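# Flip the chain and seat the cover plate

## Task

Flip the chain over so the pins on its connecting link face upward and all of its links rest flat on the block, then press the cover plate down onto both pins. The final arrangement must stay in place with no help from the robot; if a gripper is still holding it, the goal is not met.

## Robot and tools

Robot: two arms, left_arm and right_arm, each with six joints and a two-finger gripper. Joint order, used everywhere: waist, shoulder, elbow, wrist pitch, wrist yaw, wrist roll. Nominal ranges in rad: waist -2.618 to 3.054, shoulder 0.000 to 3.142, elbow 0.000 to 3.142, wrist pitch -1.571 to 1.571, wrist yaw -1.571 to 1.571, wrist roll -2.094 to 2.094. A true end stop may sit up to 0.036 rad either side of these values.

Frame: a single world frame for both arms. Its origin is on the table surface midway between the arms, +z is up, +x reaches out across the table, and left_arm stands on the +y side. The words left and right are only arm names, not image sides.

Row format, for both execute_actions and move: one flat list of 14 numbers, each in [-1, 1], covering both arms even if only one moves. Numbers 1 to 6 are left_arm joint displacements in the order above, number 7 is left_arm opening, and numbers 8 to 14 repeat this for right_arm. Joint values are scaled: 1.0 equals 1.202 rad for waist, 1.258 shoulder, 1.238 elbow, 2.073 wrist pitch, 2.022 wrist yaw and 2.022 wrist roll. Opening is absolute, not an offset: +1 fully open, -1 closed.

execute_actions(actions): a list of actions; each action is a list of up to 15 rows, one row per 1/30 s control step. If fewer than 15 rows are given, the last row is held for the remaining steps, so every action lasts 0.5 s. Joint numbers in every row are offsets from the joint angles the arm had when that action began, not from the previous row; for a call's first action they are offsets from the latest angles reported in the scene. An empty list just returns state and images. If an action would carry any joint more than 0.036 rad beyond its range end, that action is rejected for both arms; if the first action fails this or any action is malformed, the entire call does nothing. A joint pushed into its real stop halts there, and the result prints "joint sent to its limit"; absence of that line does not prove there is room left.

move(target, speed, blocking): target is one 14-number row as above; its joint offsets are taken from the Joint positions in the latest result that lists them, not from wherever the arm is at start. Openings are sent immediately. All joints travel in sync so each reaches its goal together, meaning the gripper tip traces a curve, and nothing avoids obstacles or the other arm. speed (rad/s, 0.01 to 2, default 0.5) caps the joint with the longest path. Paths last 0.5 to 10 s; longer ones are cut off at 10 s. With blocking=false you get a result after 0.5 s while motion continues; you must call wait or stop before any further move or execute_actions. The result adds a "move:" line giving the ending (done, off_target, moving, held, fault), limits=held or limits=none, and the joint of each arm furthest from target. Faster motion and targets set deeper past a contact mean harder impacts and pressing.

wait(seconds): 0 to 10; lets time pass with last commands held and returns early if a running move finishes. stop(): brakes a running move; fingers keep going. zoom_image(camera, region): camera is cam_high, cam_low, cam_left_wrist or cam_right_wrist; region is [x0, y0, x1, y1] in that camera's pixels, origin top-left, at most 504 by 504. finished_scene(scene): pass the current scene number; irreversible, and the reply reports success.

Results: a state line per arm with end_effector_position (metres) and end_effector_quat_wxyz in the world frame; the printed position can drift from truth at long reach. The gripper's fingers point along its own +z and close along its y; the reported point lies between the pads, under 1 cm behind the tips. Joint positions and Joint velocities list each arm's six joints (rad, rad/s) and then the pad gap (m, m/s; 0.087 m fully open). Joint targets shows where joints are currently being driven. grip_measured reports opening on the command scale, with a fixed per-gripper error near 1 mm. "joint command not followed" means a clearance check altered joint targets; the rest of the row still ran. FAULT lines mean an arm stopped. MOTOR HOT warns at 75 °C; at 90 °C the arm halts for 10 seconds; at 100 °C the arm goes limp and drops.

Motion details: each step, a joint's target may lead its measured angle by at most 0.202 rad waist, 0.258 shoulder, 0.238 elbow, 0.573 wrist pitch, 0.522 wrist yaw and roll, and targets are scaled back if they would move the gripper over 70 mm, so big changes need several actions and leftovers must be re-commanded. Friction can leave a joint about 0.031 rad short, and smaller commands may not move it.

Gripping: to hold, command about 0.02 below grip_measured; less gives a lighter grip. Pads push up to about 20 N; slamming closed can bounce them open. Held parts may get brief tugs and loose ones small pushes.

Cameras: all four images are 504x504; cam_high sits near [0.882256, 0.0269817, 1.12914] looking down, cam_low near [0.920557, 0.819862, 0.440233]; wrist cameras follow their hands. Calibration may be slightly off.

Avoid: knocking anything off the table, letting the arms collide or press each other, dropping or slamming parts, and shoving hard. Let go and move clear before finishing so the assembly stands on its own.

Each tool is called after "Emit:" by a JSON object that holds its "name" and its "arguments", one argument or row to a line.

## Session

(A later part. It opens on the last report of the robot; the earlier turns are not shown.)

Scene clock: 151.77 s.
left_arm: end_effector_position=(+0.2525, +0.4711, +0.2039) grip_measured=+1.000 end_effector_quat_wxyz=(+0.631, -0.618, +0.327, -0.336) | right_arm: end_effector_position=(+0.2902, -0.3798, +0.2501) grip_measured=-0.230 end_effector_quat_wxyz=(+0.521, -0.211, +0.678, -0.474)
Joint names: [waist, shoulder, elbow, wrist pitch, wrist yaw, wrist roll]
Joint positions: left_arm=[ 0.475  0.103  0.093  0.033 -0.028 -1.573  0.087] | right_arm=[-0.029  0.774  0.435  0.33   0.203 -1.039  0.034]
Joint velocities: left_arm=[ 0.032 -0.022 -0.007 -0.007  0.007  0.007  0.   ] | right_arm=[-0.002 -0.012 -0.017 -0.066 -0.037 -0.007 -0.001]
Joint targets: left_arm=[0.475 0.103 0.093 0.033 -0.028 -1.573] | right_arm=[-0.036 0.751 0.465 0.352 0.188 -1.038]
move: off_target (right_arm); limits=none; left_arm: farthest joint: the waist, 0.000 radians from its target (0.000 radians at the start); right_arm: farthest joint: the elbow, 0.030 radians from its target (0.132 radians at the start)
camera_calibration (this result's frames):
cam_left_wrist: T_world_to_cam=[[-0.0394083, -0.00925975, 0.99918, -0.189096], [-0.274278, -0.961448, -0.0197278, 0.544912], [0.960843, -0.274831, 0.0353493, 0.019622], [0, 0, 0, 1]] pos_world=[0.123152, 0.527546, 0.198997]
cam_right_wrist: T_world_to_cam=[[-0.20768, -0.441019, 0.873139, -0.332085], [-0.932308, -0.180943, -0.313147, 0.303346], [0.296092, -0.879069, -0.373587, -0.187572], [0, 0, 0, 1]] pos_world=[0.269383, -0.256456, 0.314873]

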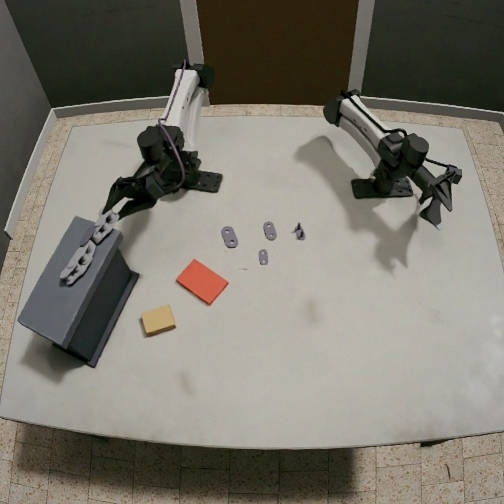

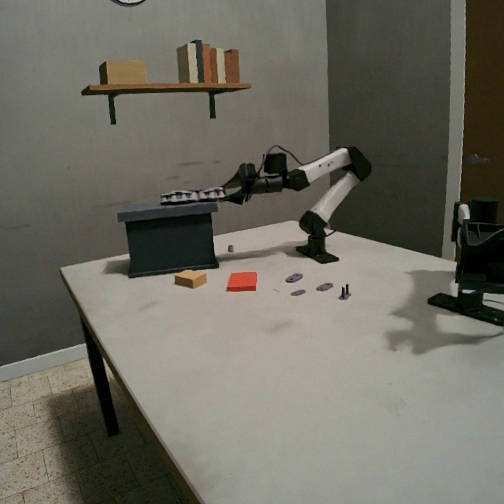

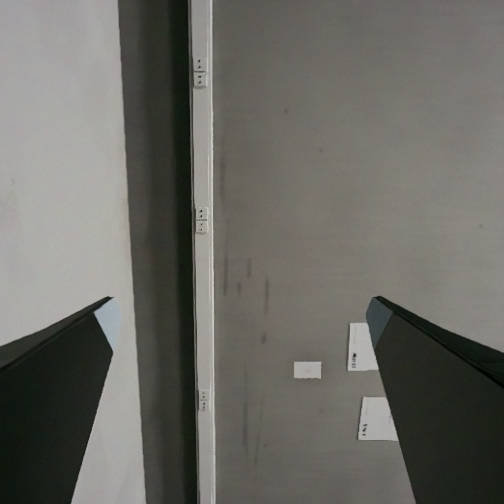

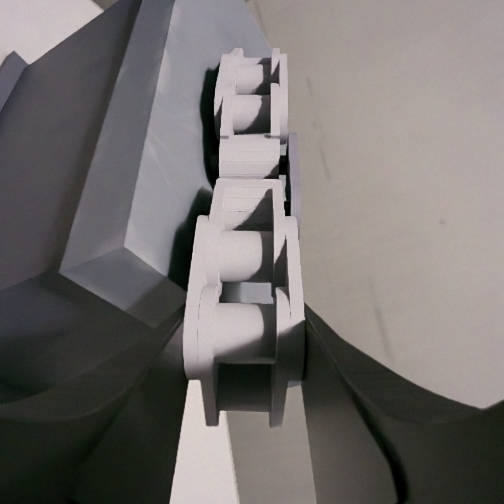

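Emit:
{"name": "move", "arguments": {
  "target": [0,0,0,0,0,0,1, -0.153,-0.04,0.063,-0.024,-0.097,0.256,-0.28],
  "speed": 0.3
}}

Emit:
{"name": "move", "arguments": {
  "target": [0,0,0,0,0,0,1, -0.167,0,0.015,0.012,-0.10,0.262,-0.28],
  "speed": 0.3
}}

Emit:
{"name": "zoom_image", "arguments": {
  "camera": "cam_high",
  "region": [30, 170, 160, 300]
}}

Scene clock: 157.30 s.
left_arm: end_effector_position=(+0.2525, +0.4711, +0.2039) grip_measured=+1.000 end_effector_quat_wxyz=(+0.631, -0.618, +0.327, -0.336) | right_arm: end_effector_position=(+0.2838, -0.3915, +0.2470) grip_measured=-0.230 end_effector_quat_wxyz=(+0.623, -0.028, +0.711, -0.325)
Joint names: [waist, shoulder, elbow, wrist pitch, wrist yaw, wrist roll]
Joint positions: left_arm=[ 0.475  0.103  0.093  0.033 -0.028 -1.573  0.087] | right_arm=[-0.207  0.747  0.482  0.252  0.029 -0.52   0.034]
Joint velocities: left_arm=[ 0.012 -0.007 -0.032 -0.11  -0.022  0.007  0.   ] | right_arm=[ 0.002  0.012 -0.027  0.066 -0.081  0.022  0.001]
Joint targets: left_arm=[0.475 0.103 0.093 0.033 -0.028 -1.573] | right_arm=[-0.213 0.723 0.513 0.280 0.006 -0.521]
move: off_target (right_arm); limits=none; left_arm: farthest joint: the waist, 0.000 radians from its target (0.000 radians at the start); right_arm: farthest joint: the elbow, 0.031 radians from its target (0.078 radians at the start)
camera_calibration (this result's frames):
cam_left_wrist: T_world_to_cam=[[-0.0394083, -0.00925975, 0.99918, -0.189096], [-0.274278, -0.961448, -0.0197278, 0.544912], [0.960843, -0.274831, 0.0353493, 0.019622], [0, 0, 0, 1]] pos_world=[0.123152, 0.527546, 0.198997]
cam_right_wrist: T_world_to_cam=[[-0.367465, -0.774341, 0.515137, -0.332532], [-0.838327, 0.0359397, -0.543982, 0.409487], [0.402714, -0.631748, -0.662357, -0.0591655], [0, 0, 0, 1]] pos_world=[0.244917, -0.309587, 0.354865]

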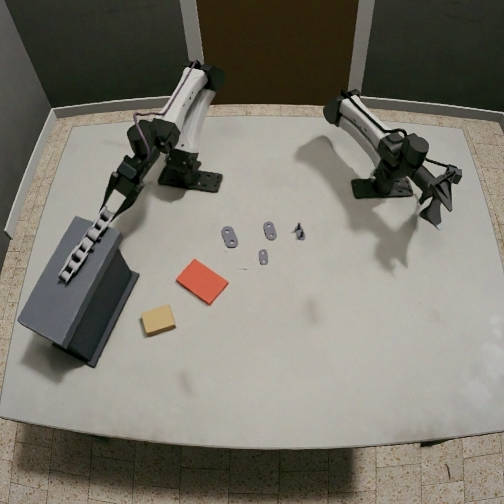

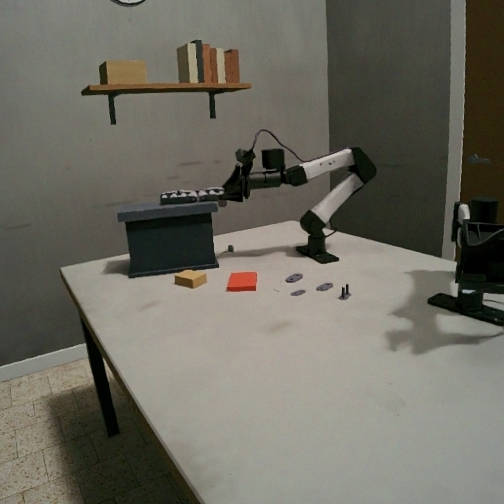

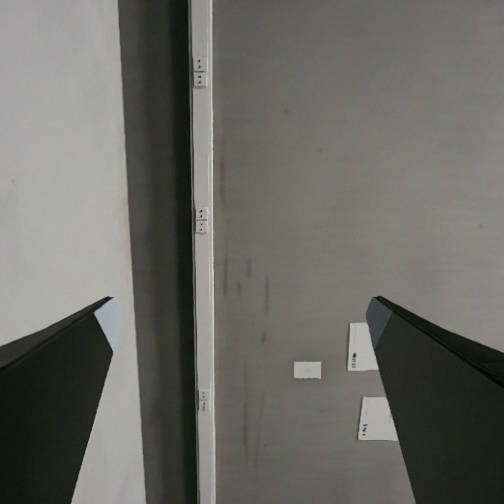

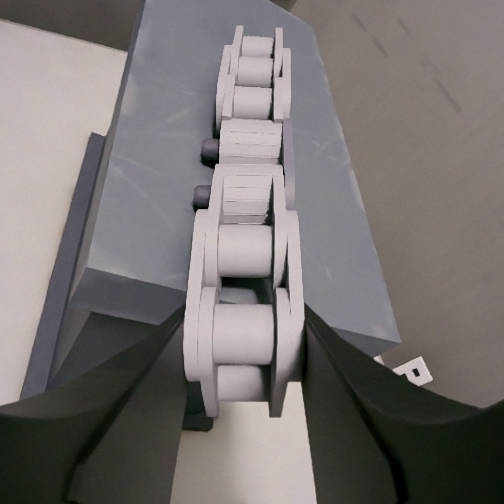

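Scene clock: 159.67 s.
left_arm: end_effector_position=(+0.2525, +0.4711, +0.2039) grip_measured=+1.000 end_effector_quat_wxyz=(+0.631, -0.618, +0.327, -0.336) | right_arm: end_effector_position=(+0.2777, -0.3985, +0.2392) grip_measured=-0.230 end_effector_quat_wxyz=(+0.682, +0.160, +0.697, -0.152)
Joint names: [waist, shoulder, elbow, wrist pitch, wrist yaw, wrist roll]
Joint positions: left_arm=[ 0.475  0.103  0.093  0.033 -0.028 -1.573  0.087] | right_arm=[-0.399  0.747  0.482  0.242 -0.16   0.003  0.034]
Joint velocities: left_arm=[ 0.007 -0.002  0.007  0.037  0.051 -0.007  0.   ] | right_arm=[-0.007 -0.007 -0.022 -0.022  0.007  0.022  0.   ]
Joint targets: left_arm=[0.475 0.103 0.093 0.033 -0.028 -1.573] | right_arm=[-0.408 0.747 0.500 0.277 -0.173 0.010]
move: off_target (right_arm); limits=none; left_arm: farthest joint: the waist, 0.000 radians from its target (0.000 radians at the start); right_arm: farthest joint: the wrist pitch, 0.035 radians from its target (0.025 radians at the start)
camera_calibration (this result's frames):
cam_left_wrist: T_world_to_cam=[[-0.0394083, -0.00925975, 0.99918, -0.189096], [-0.274278, -0.961448, -0.0197278, 0.544912], [0.960843, -0.274831, 0.0353493, 0.019622], [0, 0, 0, 1]] pos_world=[0.123152, 0.527546, 0.198997]
cam_right_wrist: T_world_to_cam=[[-0.437862, -0.89893, 0.0141989, -0.24645], [-0.705616, 0.333827, -0.625032, 0.50164], [0.557121, -0.283697, -0.78047, 0.0577054], [0, 0, 0, 1]] pos_world=[0.213905, -0.372632, 0.362078]

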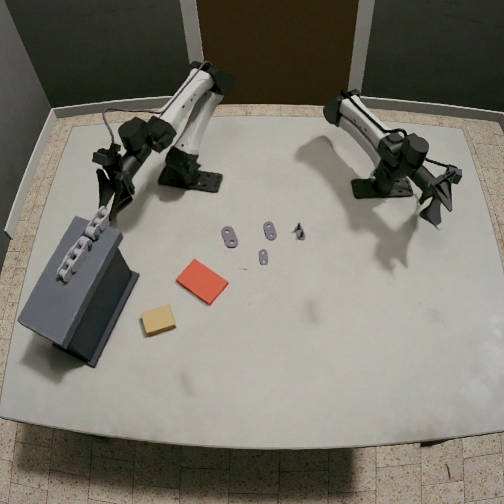

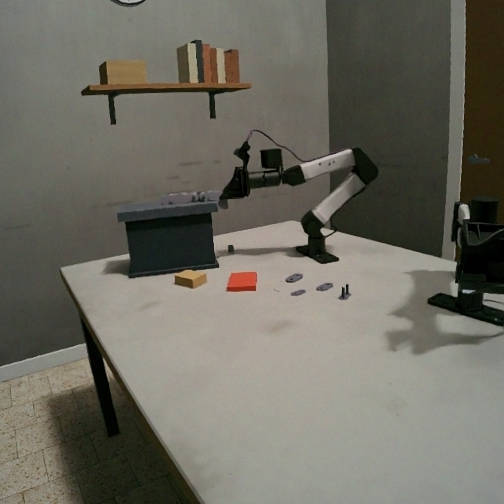

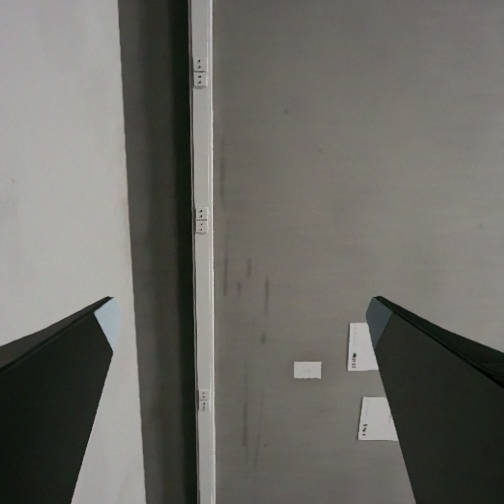

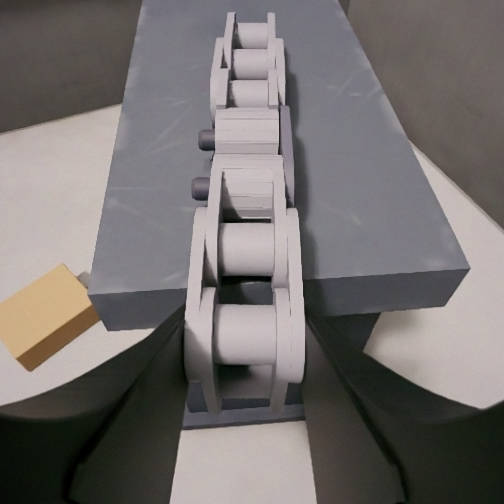

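Region (30, 170, 160, 300) of cam_high's 504x504 image, scaled by 3.877, with more detail than that image has.

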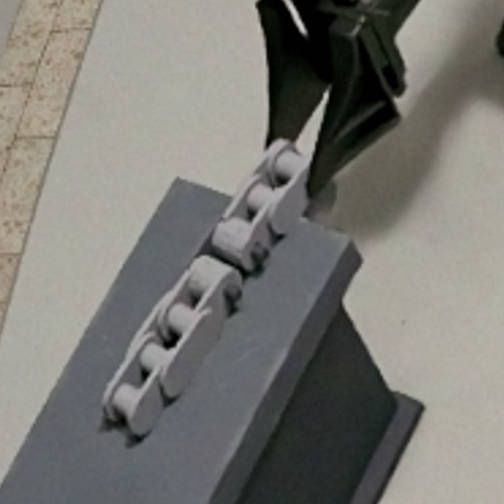

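Emit:
{"name": "move", "arguments": {
  "target": [0,0,0,0,0,0,1, -0.155,0.05,0.04,0.05,-0.12,0.262,-0.28],
  "speed": 0.3
}}

Scene clock: 165.43 s.
left_arm: end_effector_position=(+0.2525, +0.4711, +0.2039) grip_measured=+1.000 end_effector_quat_wxyz=(+0.631, -0.618, +0.327, -0.336) | right_arm: end_effector_position=(+0.2775, -0.4024, +0.2446) grip_measured=-0.230 end_effector_quat_wxyz=(+0.698, +0.322, +0.638, +0.039)
Joint names: [waist, shoulder, elbow, wrist pitch, wrist yaw, wrist roll]
Joint positions: left_arm=[ 0.475  0.103  0.093  0.033 -0.028 -1.573  0.087] | right_arm=[-0.58   0.801  0.495  0.281 -0.373  0.514  0.034]
Joint velocities: left_arm=[ 0.027  0.017 -0.002  0.007 -0.007 -0.081  0.   ] | right_arm=[-0.017 -0.002 -0.002  0.037  0.007  0.022  0.001]
Joint targets: left_arm=[0.475 0.103 0.093 0.033 -0.028 -1.573] | right_arm=[-0.586 0.810 0.531 0.346 -0.402 0.533]
move: off_target (right_arm); limits=none; left_arm: farthest joint: the waist, 0.000 radians from its target (0.000 radians at the start); right_arm: farthest joint: the wrist pitch, 0.065 radians from its target (0.104 radians at the start)
camera_calibration (this result's frames):
cam_left_wrist: T_world_to_cam=[[-0.0394083, -0.00925975, 0.99918, -0.189096], [-0.274278, -0.961448, -0.0197278, 0.544912], [0.960843, -0.274831, 0.0353493, 0.019622], [0, 0, 0, 1]] pos_world=[0.123152, 0.527546, 0.198997]
cam_right_wrist: T_world_to_cam=[[-0.369535, -0.79507, -0.480945, -0.106245], [-0.587274, 0.600938, -0.542202, 0.560536], [0.720107, 0.0820839, -0.688991, 0.140546], [0, 0, 0, 1]] pos_world=[0.188719, -0.432856, 0.349661]

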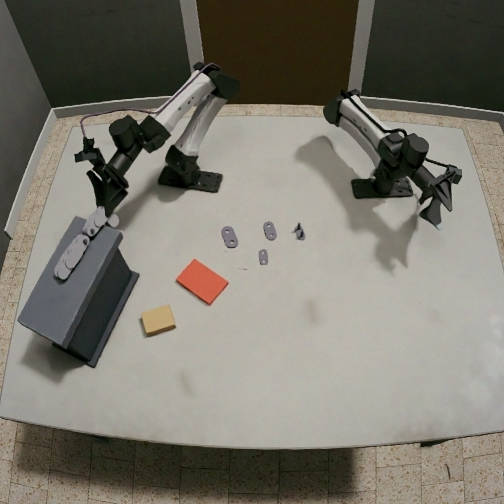

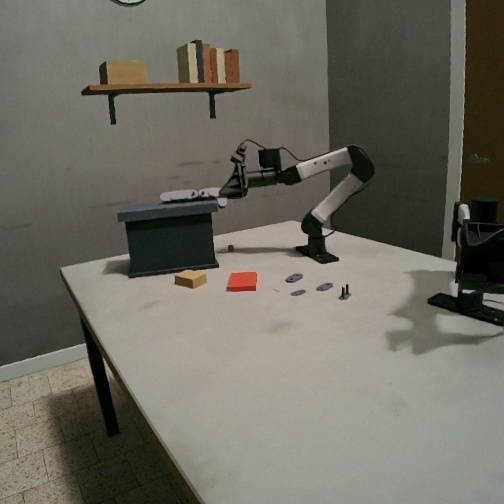

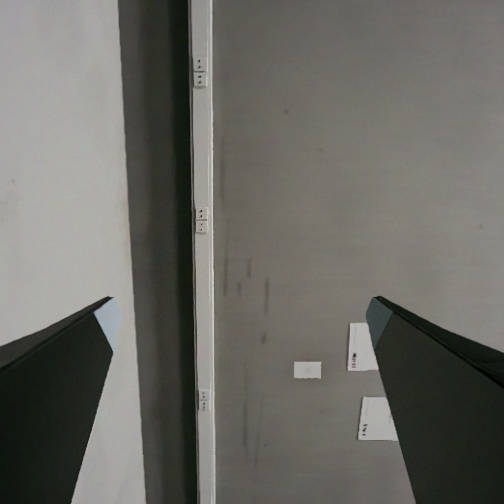

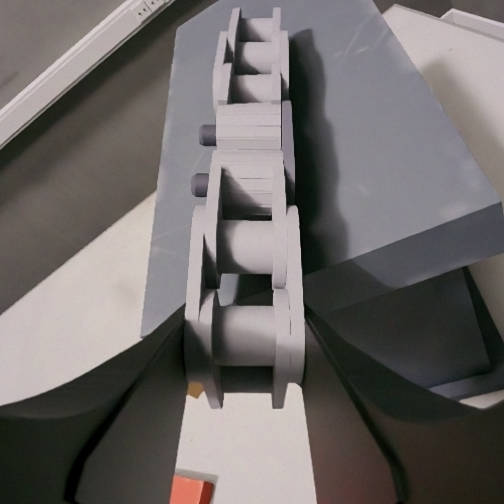

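Next 150°: waist -.724, q2 .873, q3 .465, q4 .409, yaw -.53, roll 1.047.

Emit:
{"name": "move", "arguments": {
  "target": [0,0,0,0,0,0,1, -0.125,0.065,-0.03,0.095,-0.09,0.27,-0.28],
  "speed": 0.3
}}

Scene clock: 169.80 s.
left_arm: end_effector_position=(+0.2525, +0.4711, +0.2039) grip_measured=+1.000 end_effector_quat_wxyz=(+0.631, -0.618, +0.327, -0.336) | right_arm: end_effector_position=(+0.2741, -0.4096, +0.2479) grip_measured=-0.230 end_effector_quat_wxyz=(+0.665, +0.470, +0.534, +0.226)
Joint names: [waist, shoulder, elbow, wrist pitch, wrist yaw, wrist roll]
Joint positions: left_arm=[ 0.475  0.103  0.093  0.033 -0.028 -1.573  0.087] | right_arm=[-0.723  0.876  0.459  0.403 -0.535  1.042  0.034]
Joint velocities: left_arm=[-0.002 -0.007 -0.012 -0.007  0.022  0.022  0.   ] | right_arm=[ 0.007 -0.007  0.007 -0.022  0.066  0.037 -0.   ]
Joint targets: left_arm=[0.475 0.103 0.093 0.033 -0.028 -1.573] | right_arm=[-0.731 0.883 0.458 0.478 -0.555 1.060]
move: off_target (right_arm); limits=none; left_arm: farthest joint: the waist, 0.000 radians from its target (0.000 radians at the start); right_arm: farthest joint: the wrist pitch, 0.075 radians from its target (0.197 radians at the start)
camera_calibration (this result's frames):
cam_left_wrist: T_world_to_cam=[[-0.0394083, -0.00925975, 0.99918, -0.189096], [-0.274278, -0.961448, -0.0197278, 0.544912], [0.960843, -0.274831, 0.0353493, 0.019622], [0, 0, 0, 1]] pos_world=[0.123152, 0.527546, 0.198997]
cam_right_wrist: T_world_to_cam=[[-0.215949, -0.469359, -0.856194, 0.0727617], [-0.498773, 0.806871, -0.31652, 0.568808], [0.839399, 0.358695, -0.408347, 0.156886], [0, 0, 0, 1]] pos_world=[0.167729, -0.481077, 0.306401]

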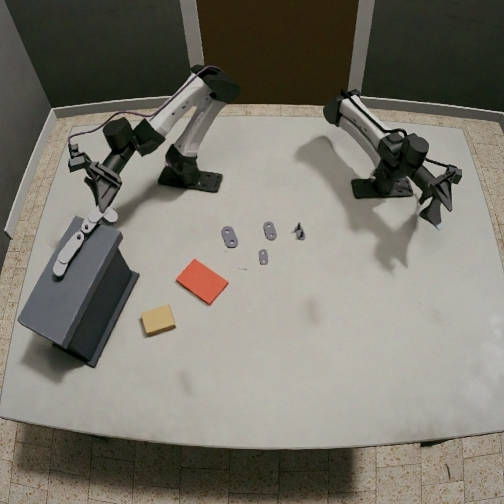

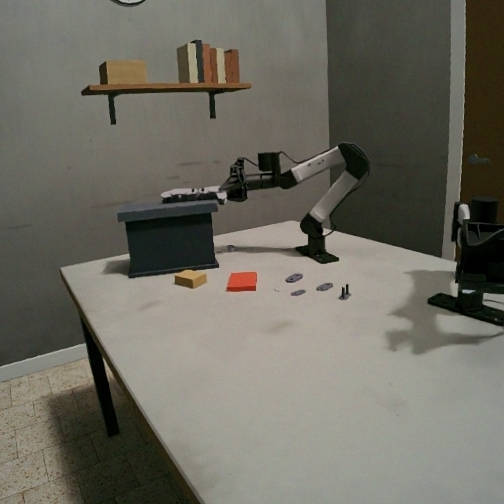

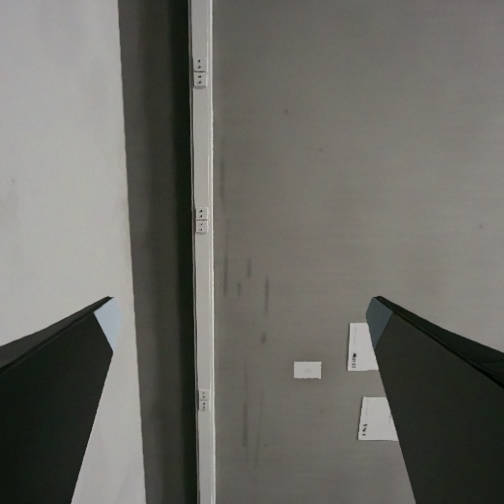

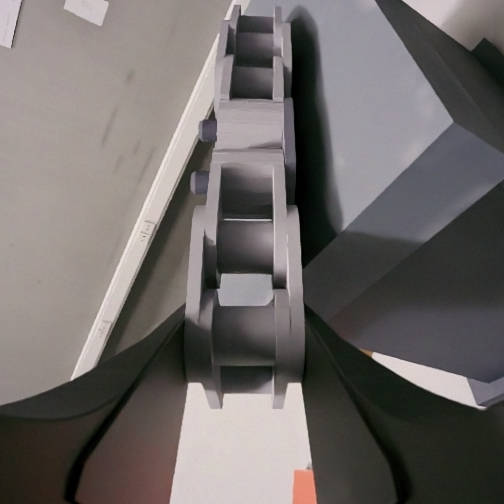

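Emit:
{"name": "move", "arguments": {
  "target": [0,0,0,0,0,0,1, -0.06,0.07,-0.062,0.11,-0.04,0.27,-0.28],
  "speed": 0.3
}}

Emit:
{"name": "execute_actions", "arguments": {
  "actions": [
    [[0,0,0,0,0,0,1,0,0,0,0,0,0,-0.28]],
    [[0,0,0,0,0,0,1,0,0,0,0,0,0,0.5]]
  ]
}}

Emit:
{"name": "zoom_image", "arguments": {
  "camera": "cam_high",
  "region": [0, 170, 190, 360]
}}

Scene clock: 174.47 s.
left_arm: end_effector_position=(+0.2525, +0.4711, +0.2039) grip_measured=+1.000 end_effector_quat_wxyz=(+0.631, -0.618, +0.327, -0.336) | right_arm: end_effector_position=(+0.2715, -0.4158, +0.2464) grip_measured=-0.230 end_effector_quat_wxyz=(+0.587, +0.588, +0.395, +0.393)
Joint names: [waist, shoulder, elbow, wrist pitch, wrist yaw, wrist roll]
Joint positions: left_arm=[ 0.475  0.103  0.093  0.033 -0.028 -1.573  0.087] | right_arm=[-0.786  0.956  0.385  0.567 -0.603  1.567  0.034]
Joint velocities: left_arm=[-0.012 -0.002 -0.022  0.022 -0.037  0.037  0.   ] | right_arm=[-0.002 -0.007  0.002 -0.022 -0.037  0.051 -0.001]
Joint targets: left_arm=[0.475 0.103 0.093 0.033 -0.028 -1.573] | right_arm=[-0.795 0.964 0.382 0.631 -0.615 1.588]
move: off_target (right_arm); limits=none; left_arm: farthest joint: the waist, 0.000 radians from its target (0.000 radians at the start); right_arm: farthest joint: the wrist pitch, 0.064 radians from its target (0.228 radians at the start)
camera_calibration (this result's frames):
cam_left_wrist: T_world_to_cam=[[-0.0394083, -0.00925975, 0.99918, -0.189096], [-0.274278, -0.961448, -0.0197278, 0.544912], [0.960843, -0.274831, 0.0353493, 0.019622], [0, 0, 0, 1]] pos_world=[0.123152, 0.527546, 0.198997]
cam_right_wrist: T_world_to_cam=[[-0.0197733, -0.0166127, -0.999666, 0.238308], [-0.465556, 0.885001, -0.00549848, 0.518936], [0.884797, 0.465292, -0.0252335, 0.0982662], [0, 0, 0, 1]] pos_world=[0.15936, -0.501022, 0.243561]

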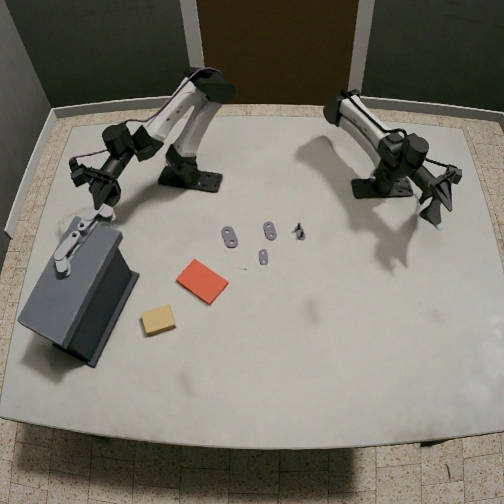

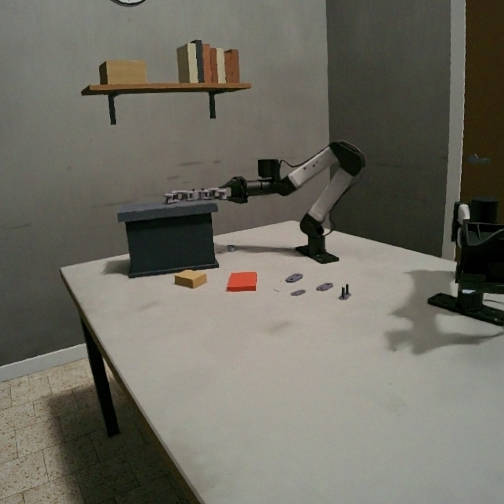

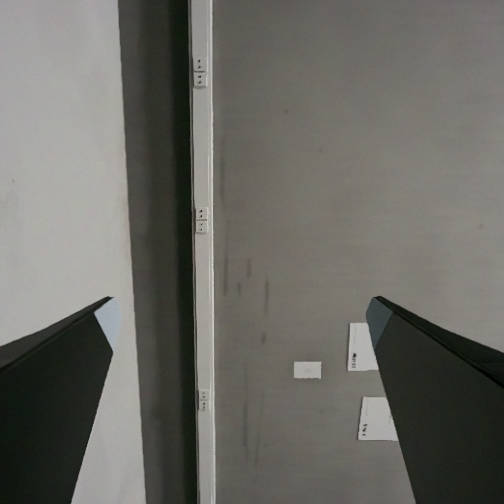

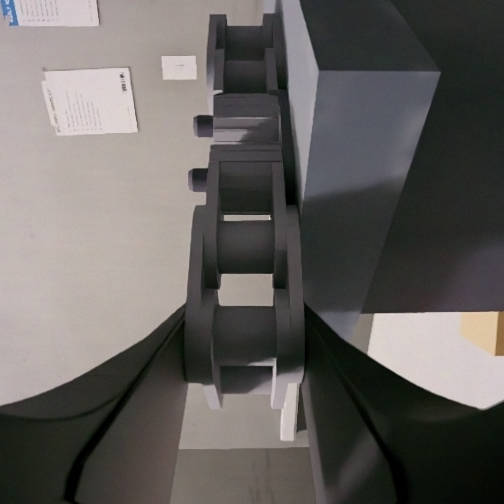

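Scene clock: 175.47 s.
left_arm: end_effector_position=(+0.2525, +0.4711, +0.2039) grip_measured=+1.000 end_effector_quat_wxyz=(+0.631, -0.618, +0.327, -0.336) | right_arm: end_effector_position=(+0.2715, -0.4158, +0.2454) grip_measured=+0.500 end_effector_quat_wxyz=(+0.586, +0.588, +0.397, +0.392)
Joint names: [waist, shoulder, elbow, wrist pitch, wrist yaw, wrist roll]
Joint positions: left_arm=[ 0.475  0.103  0.093  0.033 -0.028 -1.573  0.087] | right_arm=[-0.786  0.956  0.385  0.564 -0.603  1.562  0.066]
Joint velocities: left_arm=[-0.002 -0.007  0.002  0.051  0.022  0.051  0.   ] | right_arm=[ 0.017 -0.017  0.012  0.022 -0.037  0.066  0.   ]
Joint targets: left_arm=[0.475 0.103 0.093 0.033 -0.028 -1.573] | right_arm=[-0.786 0.956 0.385 0.563 -0.603 1.562]
camera_calibration (this result's frames):
cam_left_wrist: T_world_to_cam=[[-0.0394083, -0.00925975, 0.99918, -0.189096], [-0.274278, -0.961448, -0.0197278, 0.544912], [0.960843, -0.274831, 0.0353493, 0.019622], [0, 0, 0, 1]] pos_world=[0.123152, 0.527546, 0.198997]
cam_right_wrist: T_world_to_cam=[[-0.0235948, -0.0176579, -0.999566, 0.237952], [-0.465593, 0.884987, -0.0046435, 0.51872], [0.884684, 0.465282, -0.0291025, 0.0992201], [0, 0, 0, 1]] pos_world=[0.159348, -0.501023, 0.243144]

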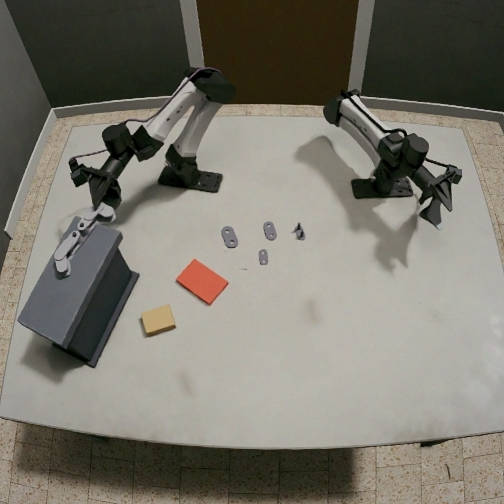

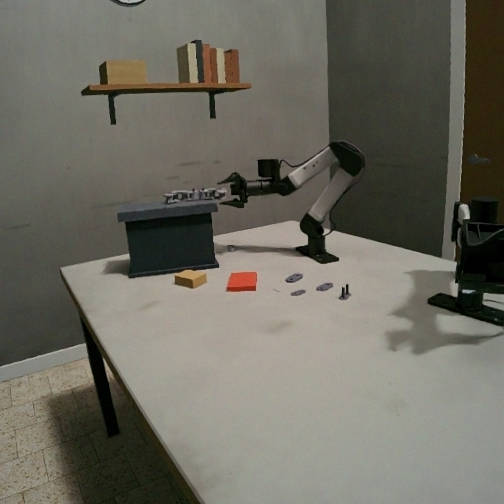

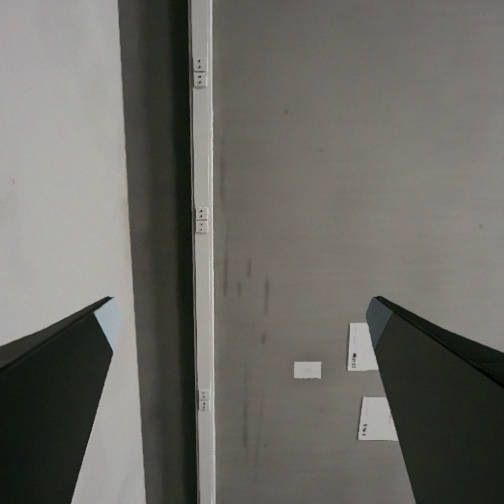

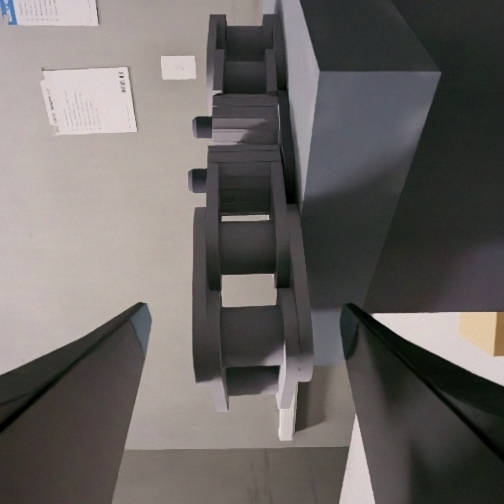

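Region (0, 170, 190, 360) of cam_high's 504x504 image, scaled by 2.653, with more detail than that image has.

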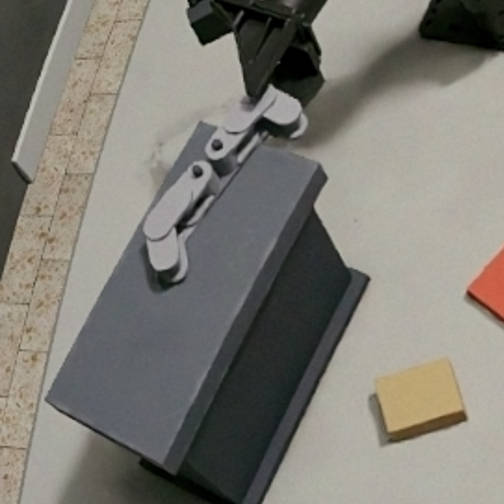

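Emit:
{"name": "move", "arguments": {
  "target": [0,0,0,0,0,0,1, 0,-0.33,-0.095,-0.14,0,0,0.6],
  "speed": 0.5
}}

Emit:
{"name": "move", "arguments": {
  "target": [0,0,0,0,0,0,1, 0,0,0.7,-0.3,0,-0.3,0.6],
  "speed": 0.9
}}

Scene clock: 190.60 s.
left_arm: end_effector_position=(+0.2525, +0.4711, +0.2039) grip_measured=+1.000 end_effector_quat_wxyz=(+0.631, -0.618, +0.327, -0.336) | right_arm: end_effector_position=(+0.2396, -0.3670, +0.2488) grip_measured=+0.600 end_effector_quat_wxyz=(+0.595, +0.579, +0.397, +0.391)
Joint names: [waist, shoulder, elbow, wrist pitch, wrist yaw, wrist roll]
Joint positions: left_arm=[ 0.475  0.103  0.093  0.033 -0.028 -1.573  0.087] | right_arm=[-0.786  0.556  0.287  0.287 -0.603  1.562  0.07 ]
Joint velocities: left_arm=[-0.017  0.022 -0.007 -0.007 -0.022 -0.022  0.   ] | right_arm=[-0.002 -0.002 -0.007  0.022  0.007  0.022  0.   ]
Joint targets: left_arm=[0.475 0.103 0.093 0.033 -0.028 -1.573] | right_arm=[-0.786 0.541 0.267 0.274 -0.603 1.562]
move: done; limits=none; left_arm: farthest joint: the waist, 0.000 radians from its target (0.000 radians at the start); right_arm: farthest joint: the elbow, 0.020 radians from its target (0.118 radians at the start)
camera_calibration (this result's frames):
cam_left_wrist: T_world_to_cam=[[-0.0394083, -0.00925975, 0.99918, -0.189096], [-0.274278, -0.961448, -0.0197278, 0.544912], [0.960843, -0.274831, 0.0353493, 0.019622], [0, 0, 0, 1]] pos_world=[0.123152, 0.527546, 0.198997]
cam_right_wrist: T_world_to_cam=[[-0.00960162, -0.0390287, -0.999192, 0.230156], [-0.46535, 0.884615, -0.0300815, 0.466816], [0.885075, 0.464685, -0.0266557, 0.103959], [0, 0, 0, 1]] pos_world=[0.127431, -0.452279, 0.246783]

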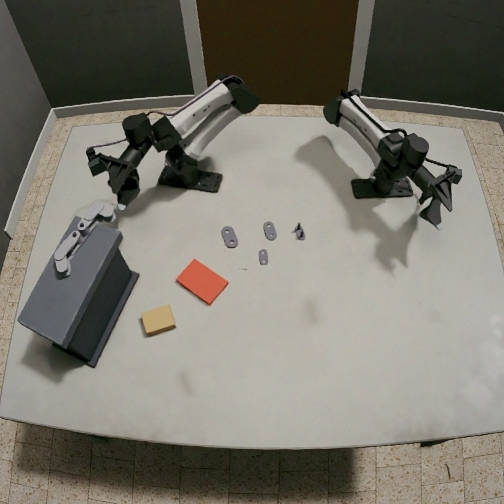

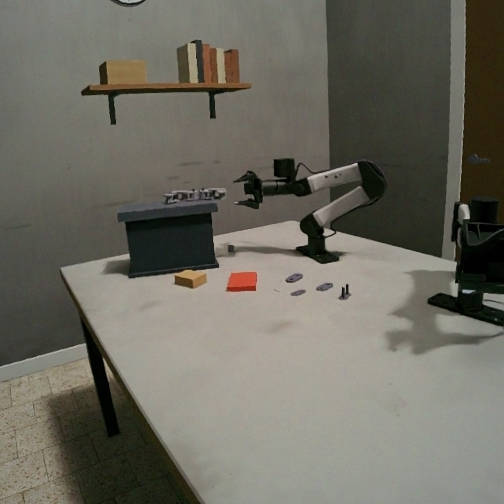

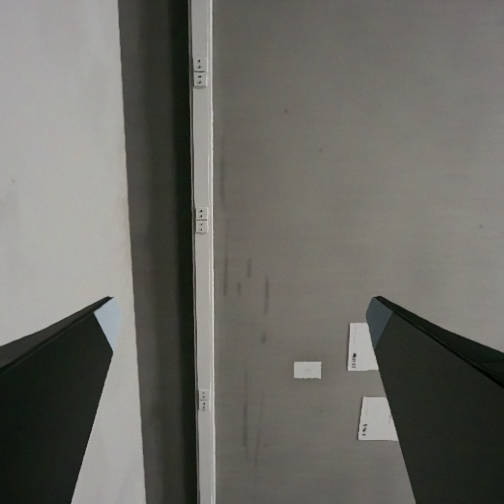

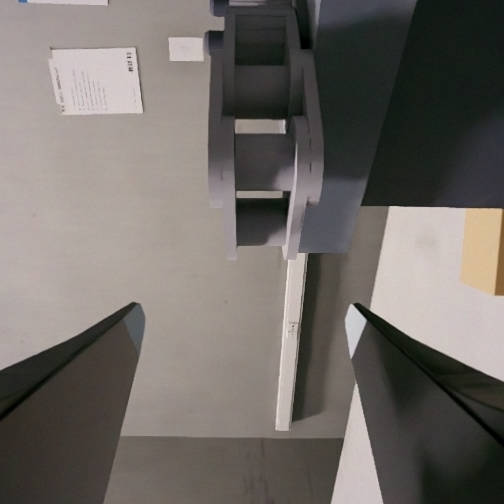

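Scene clock: 192.47 s.
left_arm: end_effector_position=(+0.2525, +0.4711, +0.2039) grip_measured=+1.000 end_effector_quat_wxyz=(+0.631, -0.618, +0.327, -0.336) | right_arm: end_effector_position=(+0.1918, -0.3054, +0.4676) grip_measured=+0.600 end_effector_quat_wxyz=(+0.761, +0.348, +0.521, +0.168)
Joint names: [waist, shoulder, elbow, wrist pitch, wrist yaw, wrist roll]
Joint positions: left_arm=[ 0.475  0.103  0.093  0.033 -0.028 -1.573  0.087] | right_arm=[-0.786  0.556  1.143 -0.321 -0.603  0.96   0.07 ]
Joint velocities: left_arm=[ 0.002 -0.002 -0.007  0.007  0.007 -0.022  0.   ] | right_arm=[ 0.007 -0.007 -0.007  0.051  0.007 -0.022  0.   ]
Joint targets: left_arm=[0.475 0.103 0.093 0.033 -0.028 -1.573] | right_arm=[-0.786 0.556 1.154 -0.335 -0.603 0.956]
move: done; limits=none; left_arm: farthest joint: the waist, 0.000 radians from its target (0.000 radians at the start); right_arm: farthest joint: the wrist pitch, 0.014 radians from its target (0.622 radians at the start)
camera_calibration (this result's frames):
cam_left_wrist: T_world_to_cam=[[-0.0394083, -0.00925975, 0.99918, -0.189096], [-0.274278, -0.961448, -0.0197278, 0.544912], [0.960843, -0.274831, 0.0353493, 0.019622], [0, 0, 0, 1]] pos_world=[0.123152, 0.527546, 0.198997]
cam_right_wrist: T_world_to_cam=[[-0.122712, -0.710633, -0.692778, 0.124004], [-0.439556, 0.66477, -0.604045, 0.593019], [0.889793, 0.230392, -0.393939, 0.222724], [0, 0, 0, 1]] pos_world=[0.0777034, -0.357414, 0.531857]

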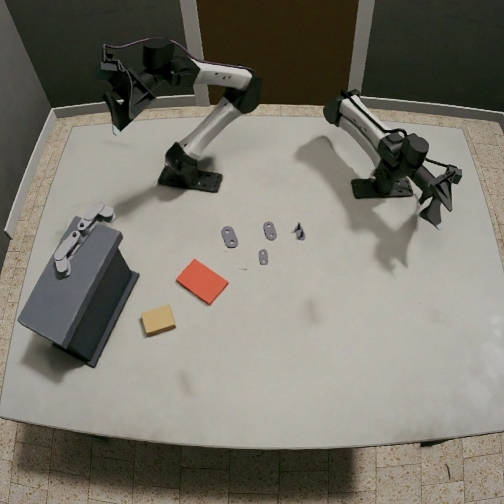

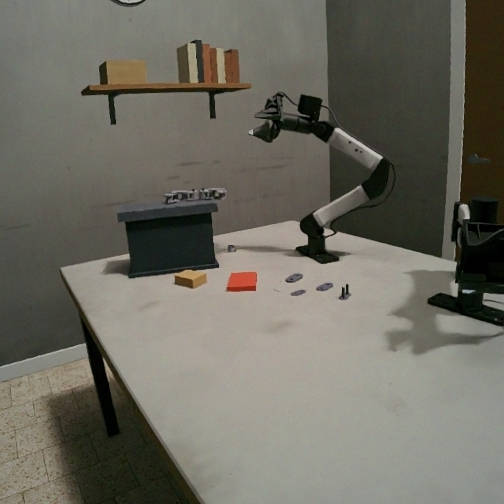

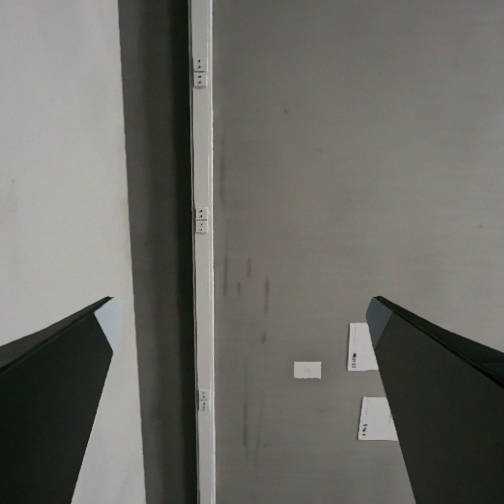

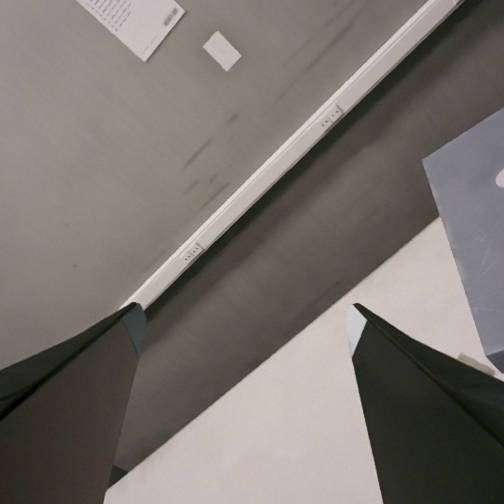

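Emit:
{"name": "move", "arguments": {
  "target": [0,0,0,0,0,0,1, 0.371,0.905,0.572,-0.217,0.303,-0.477,0.6],
  "speed": 0.8
}}

Scene clock: 196.73 s.
left_arm: end_effector_position=(+0.2525, +0.4711, +0.2039) grip_measured=+1.000 end_effector_quat_wxyz=(+0.631, -0.618, +0.327, -0.336) | right_arm: end_effector_position=(+0.3915, -0.4807, +0.2901) grip_measured=+0.600 end_effector_quat_wxyz=(+0.441, +0.242, +0.855, -0.124)
Joint names: [waist, shoulder, elbow, wrist pitch, wrist yaw, wrist roll]
Joint positions: left_arm=[ 0.475  0.103  0.093  0.033 -0.028 -1.573  0.087] | right_arm=[-0.346  1.694  1.833 -0.758  0.     0.     0.07 ]
Joint velocities: left_arm=[ 0.002  0.032 -0.022 -0.095 -0.037  0.066  0.   ] | right_arm=[-0.007  0.002 -0.027  0.051  0.051  0.037 -0.   ]
Joint targets: left_arm=[0.475 0.103 0.093 0.033 -0.028 -1.573] | right_arm=[-0.341 1.695 1.851 -0.771 0.010 -0.005]
move: done; limits=none; left_arm: farthest joint: the waist, 0.000 radians from its target (0.000 radians at the start); right_arm: farthest joint: the elbow, 0.019 radians from its target (0.708 radians at the start)
camera_calibration (this result's frames):
cam_left_wrist: T_world_to_cam=[[-0.0394083, -0.00925975, 0.99918, -0.189096], [-0.274278, -0.961448, -0.0197278, 0.544912], [0.960843, -0.274831, 0.0353493, 0.019622], [0, 0, 0, 1]] pos_world=[0.123152, 0.527546, 0.198997]
cam_right_wrist: T_world_to_cam=[[-0.519084, -0.854434, 0.0222491, -0.220416], [-0.852891, 0.516092, -0.0789076, 0.628031], [0.0559387, -0.0599357, -0.996634, 0.377284], [0, 0, 0, 1]] pos_world=[0.400123, -0.48984, 0.430475]

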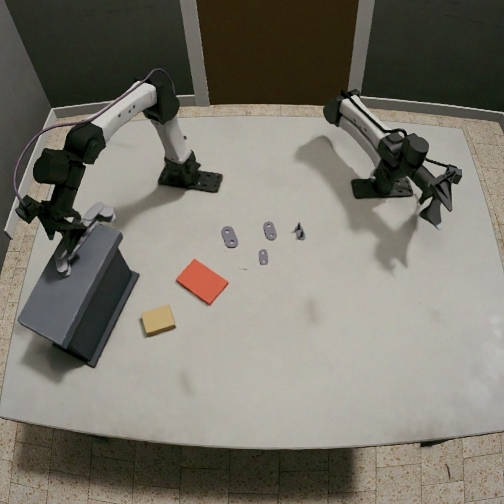

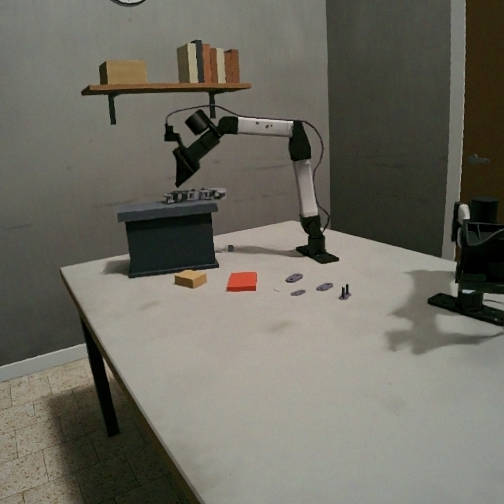

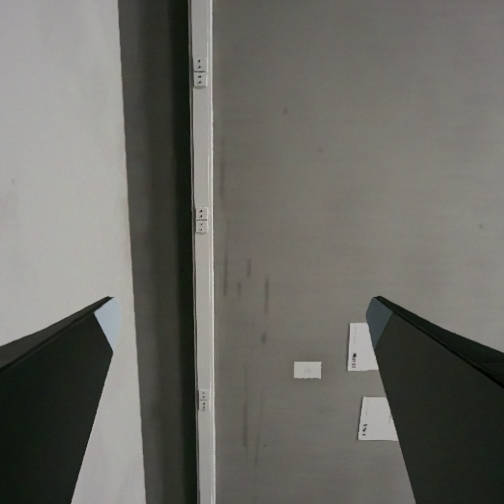

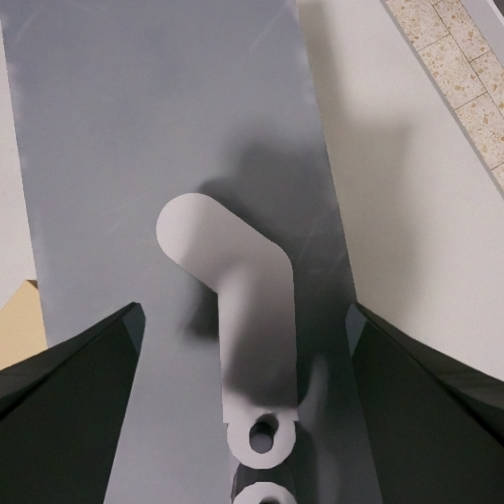

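Emit:
{"name": "move", "arguments": {
  "target": [0,0,0,0,0,0,1, -0.012,-0.09,-0.25,0.11,0,0,0.3],
  "speed": 0.3
}}

Emit:
{"name": "zoom_image", "arguments": {
  "camera": "cam_low",
  "region": [130, 150, 250, 230]
}}

Scene clock: 201.83 s.
left_arm: end_effector_position=(+0.2525, +0.4711, +0.2039) grip_measured=+1.000 end_effector_quat_wxyz=(+0.631, -0.618, +0.327, -0.336) | right_arm: end_effector_position=(+0.3843, -0.4795, +0.2493) grip_measured=+0.300 end_effector_quat_wxyz=(+0.451, +0.242, +0.849, -0.129)
Joint names: [waist, shoulder, elbow, wrist pitch, wrist yaw, wrist roll]
Joint positions: left_arm=[ 0.475  0.103  0.093  0.033 -0.028 -1.573  0.087] | right_arm=[-0.351  1.599  1.542 -0.537  0.    -0.     0.057]
Joint velocities: left_arm=[-0.007 -0.002 -0.002  0.007 -0.081 -0.022  0.   ] | right_arm=[ 0.012  0.017 -0.022 -0.066  0.037 -0.007 -0.001]
Joint targets: left_arm=[0.475 0.103 0.093 0.033 -0.028 -1.573] | right_arm=[-0.360 1.580 1.523 -0.530 0.000 0.000]
move: done; limits=none; left_arm: farthest joint: the waist, 0.000 radians from its target (0.000 radians at the start); right_arm: farthest joint: the elbow, 0.019 radians from its target (0.309 radians at the start)
camera_calibration (this result's frames):
cam_left_wrist: T_world_to_cam=[[-0.0394083, -0.00925975, 0.99918, -0.189096], [-0.274278, -0.961448, -0.0197278, 0.544912], [0.960843, -0.274831, 0.0353493, 0.019622], [0, 0, 0, 1]] pos_world=[0.123152, 0.527546, 0.198997]
cam_right_wrist: T_world_to_cam=[[-0.524522, -0.851089, 0.0228857, -0.218648], [-0.847944, 0.519788, -0.103975, 0.624148], [0.0765962, -0.0739429, -0.994317, 0.321769], [0, 0, 0, 1]] pos_world=[0.38991, -0.486722, 0.38984]

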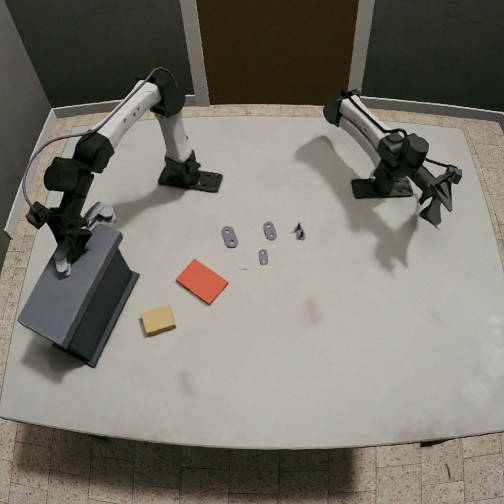

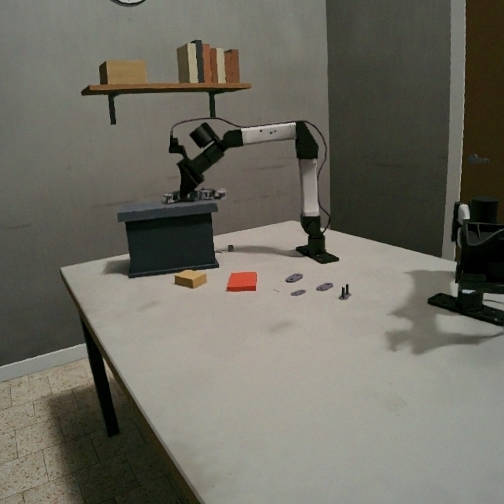

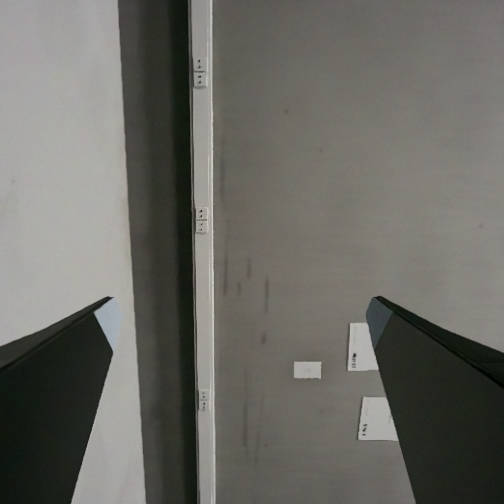

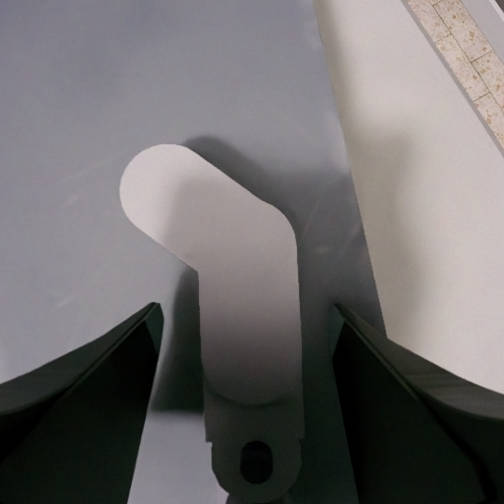

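Region (130, 150, 250, 230) of cam_low's 504x504 image, scaled by 4.200, with more detail than that image has.

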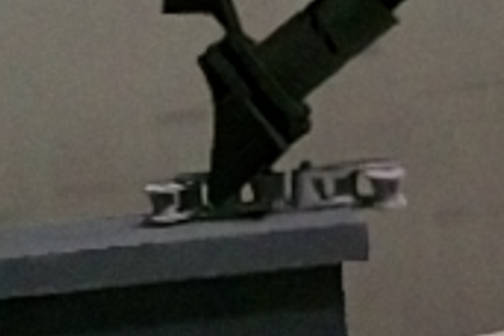

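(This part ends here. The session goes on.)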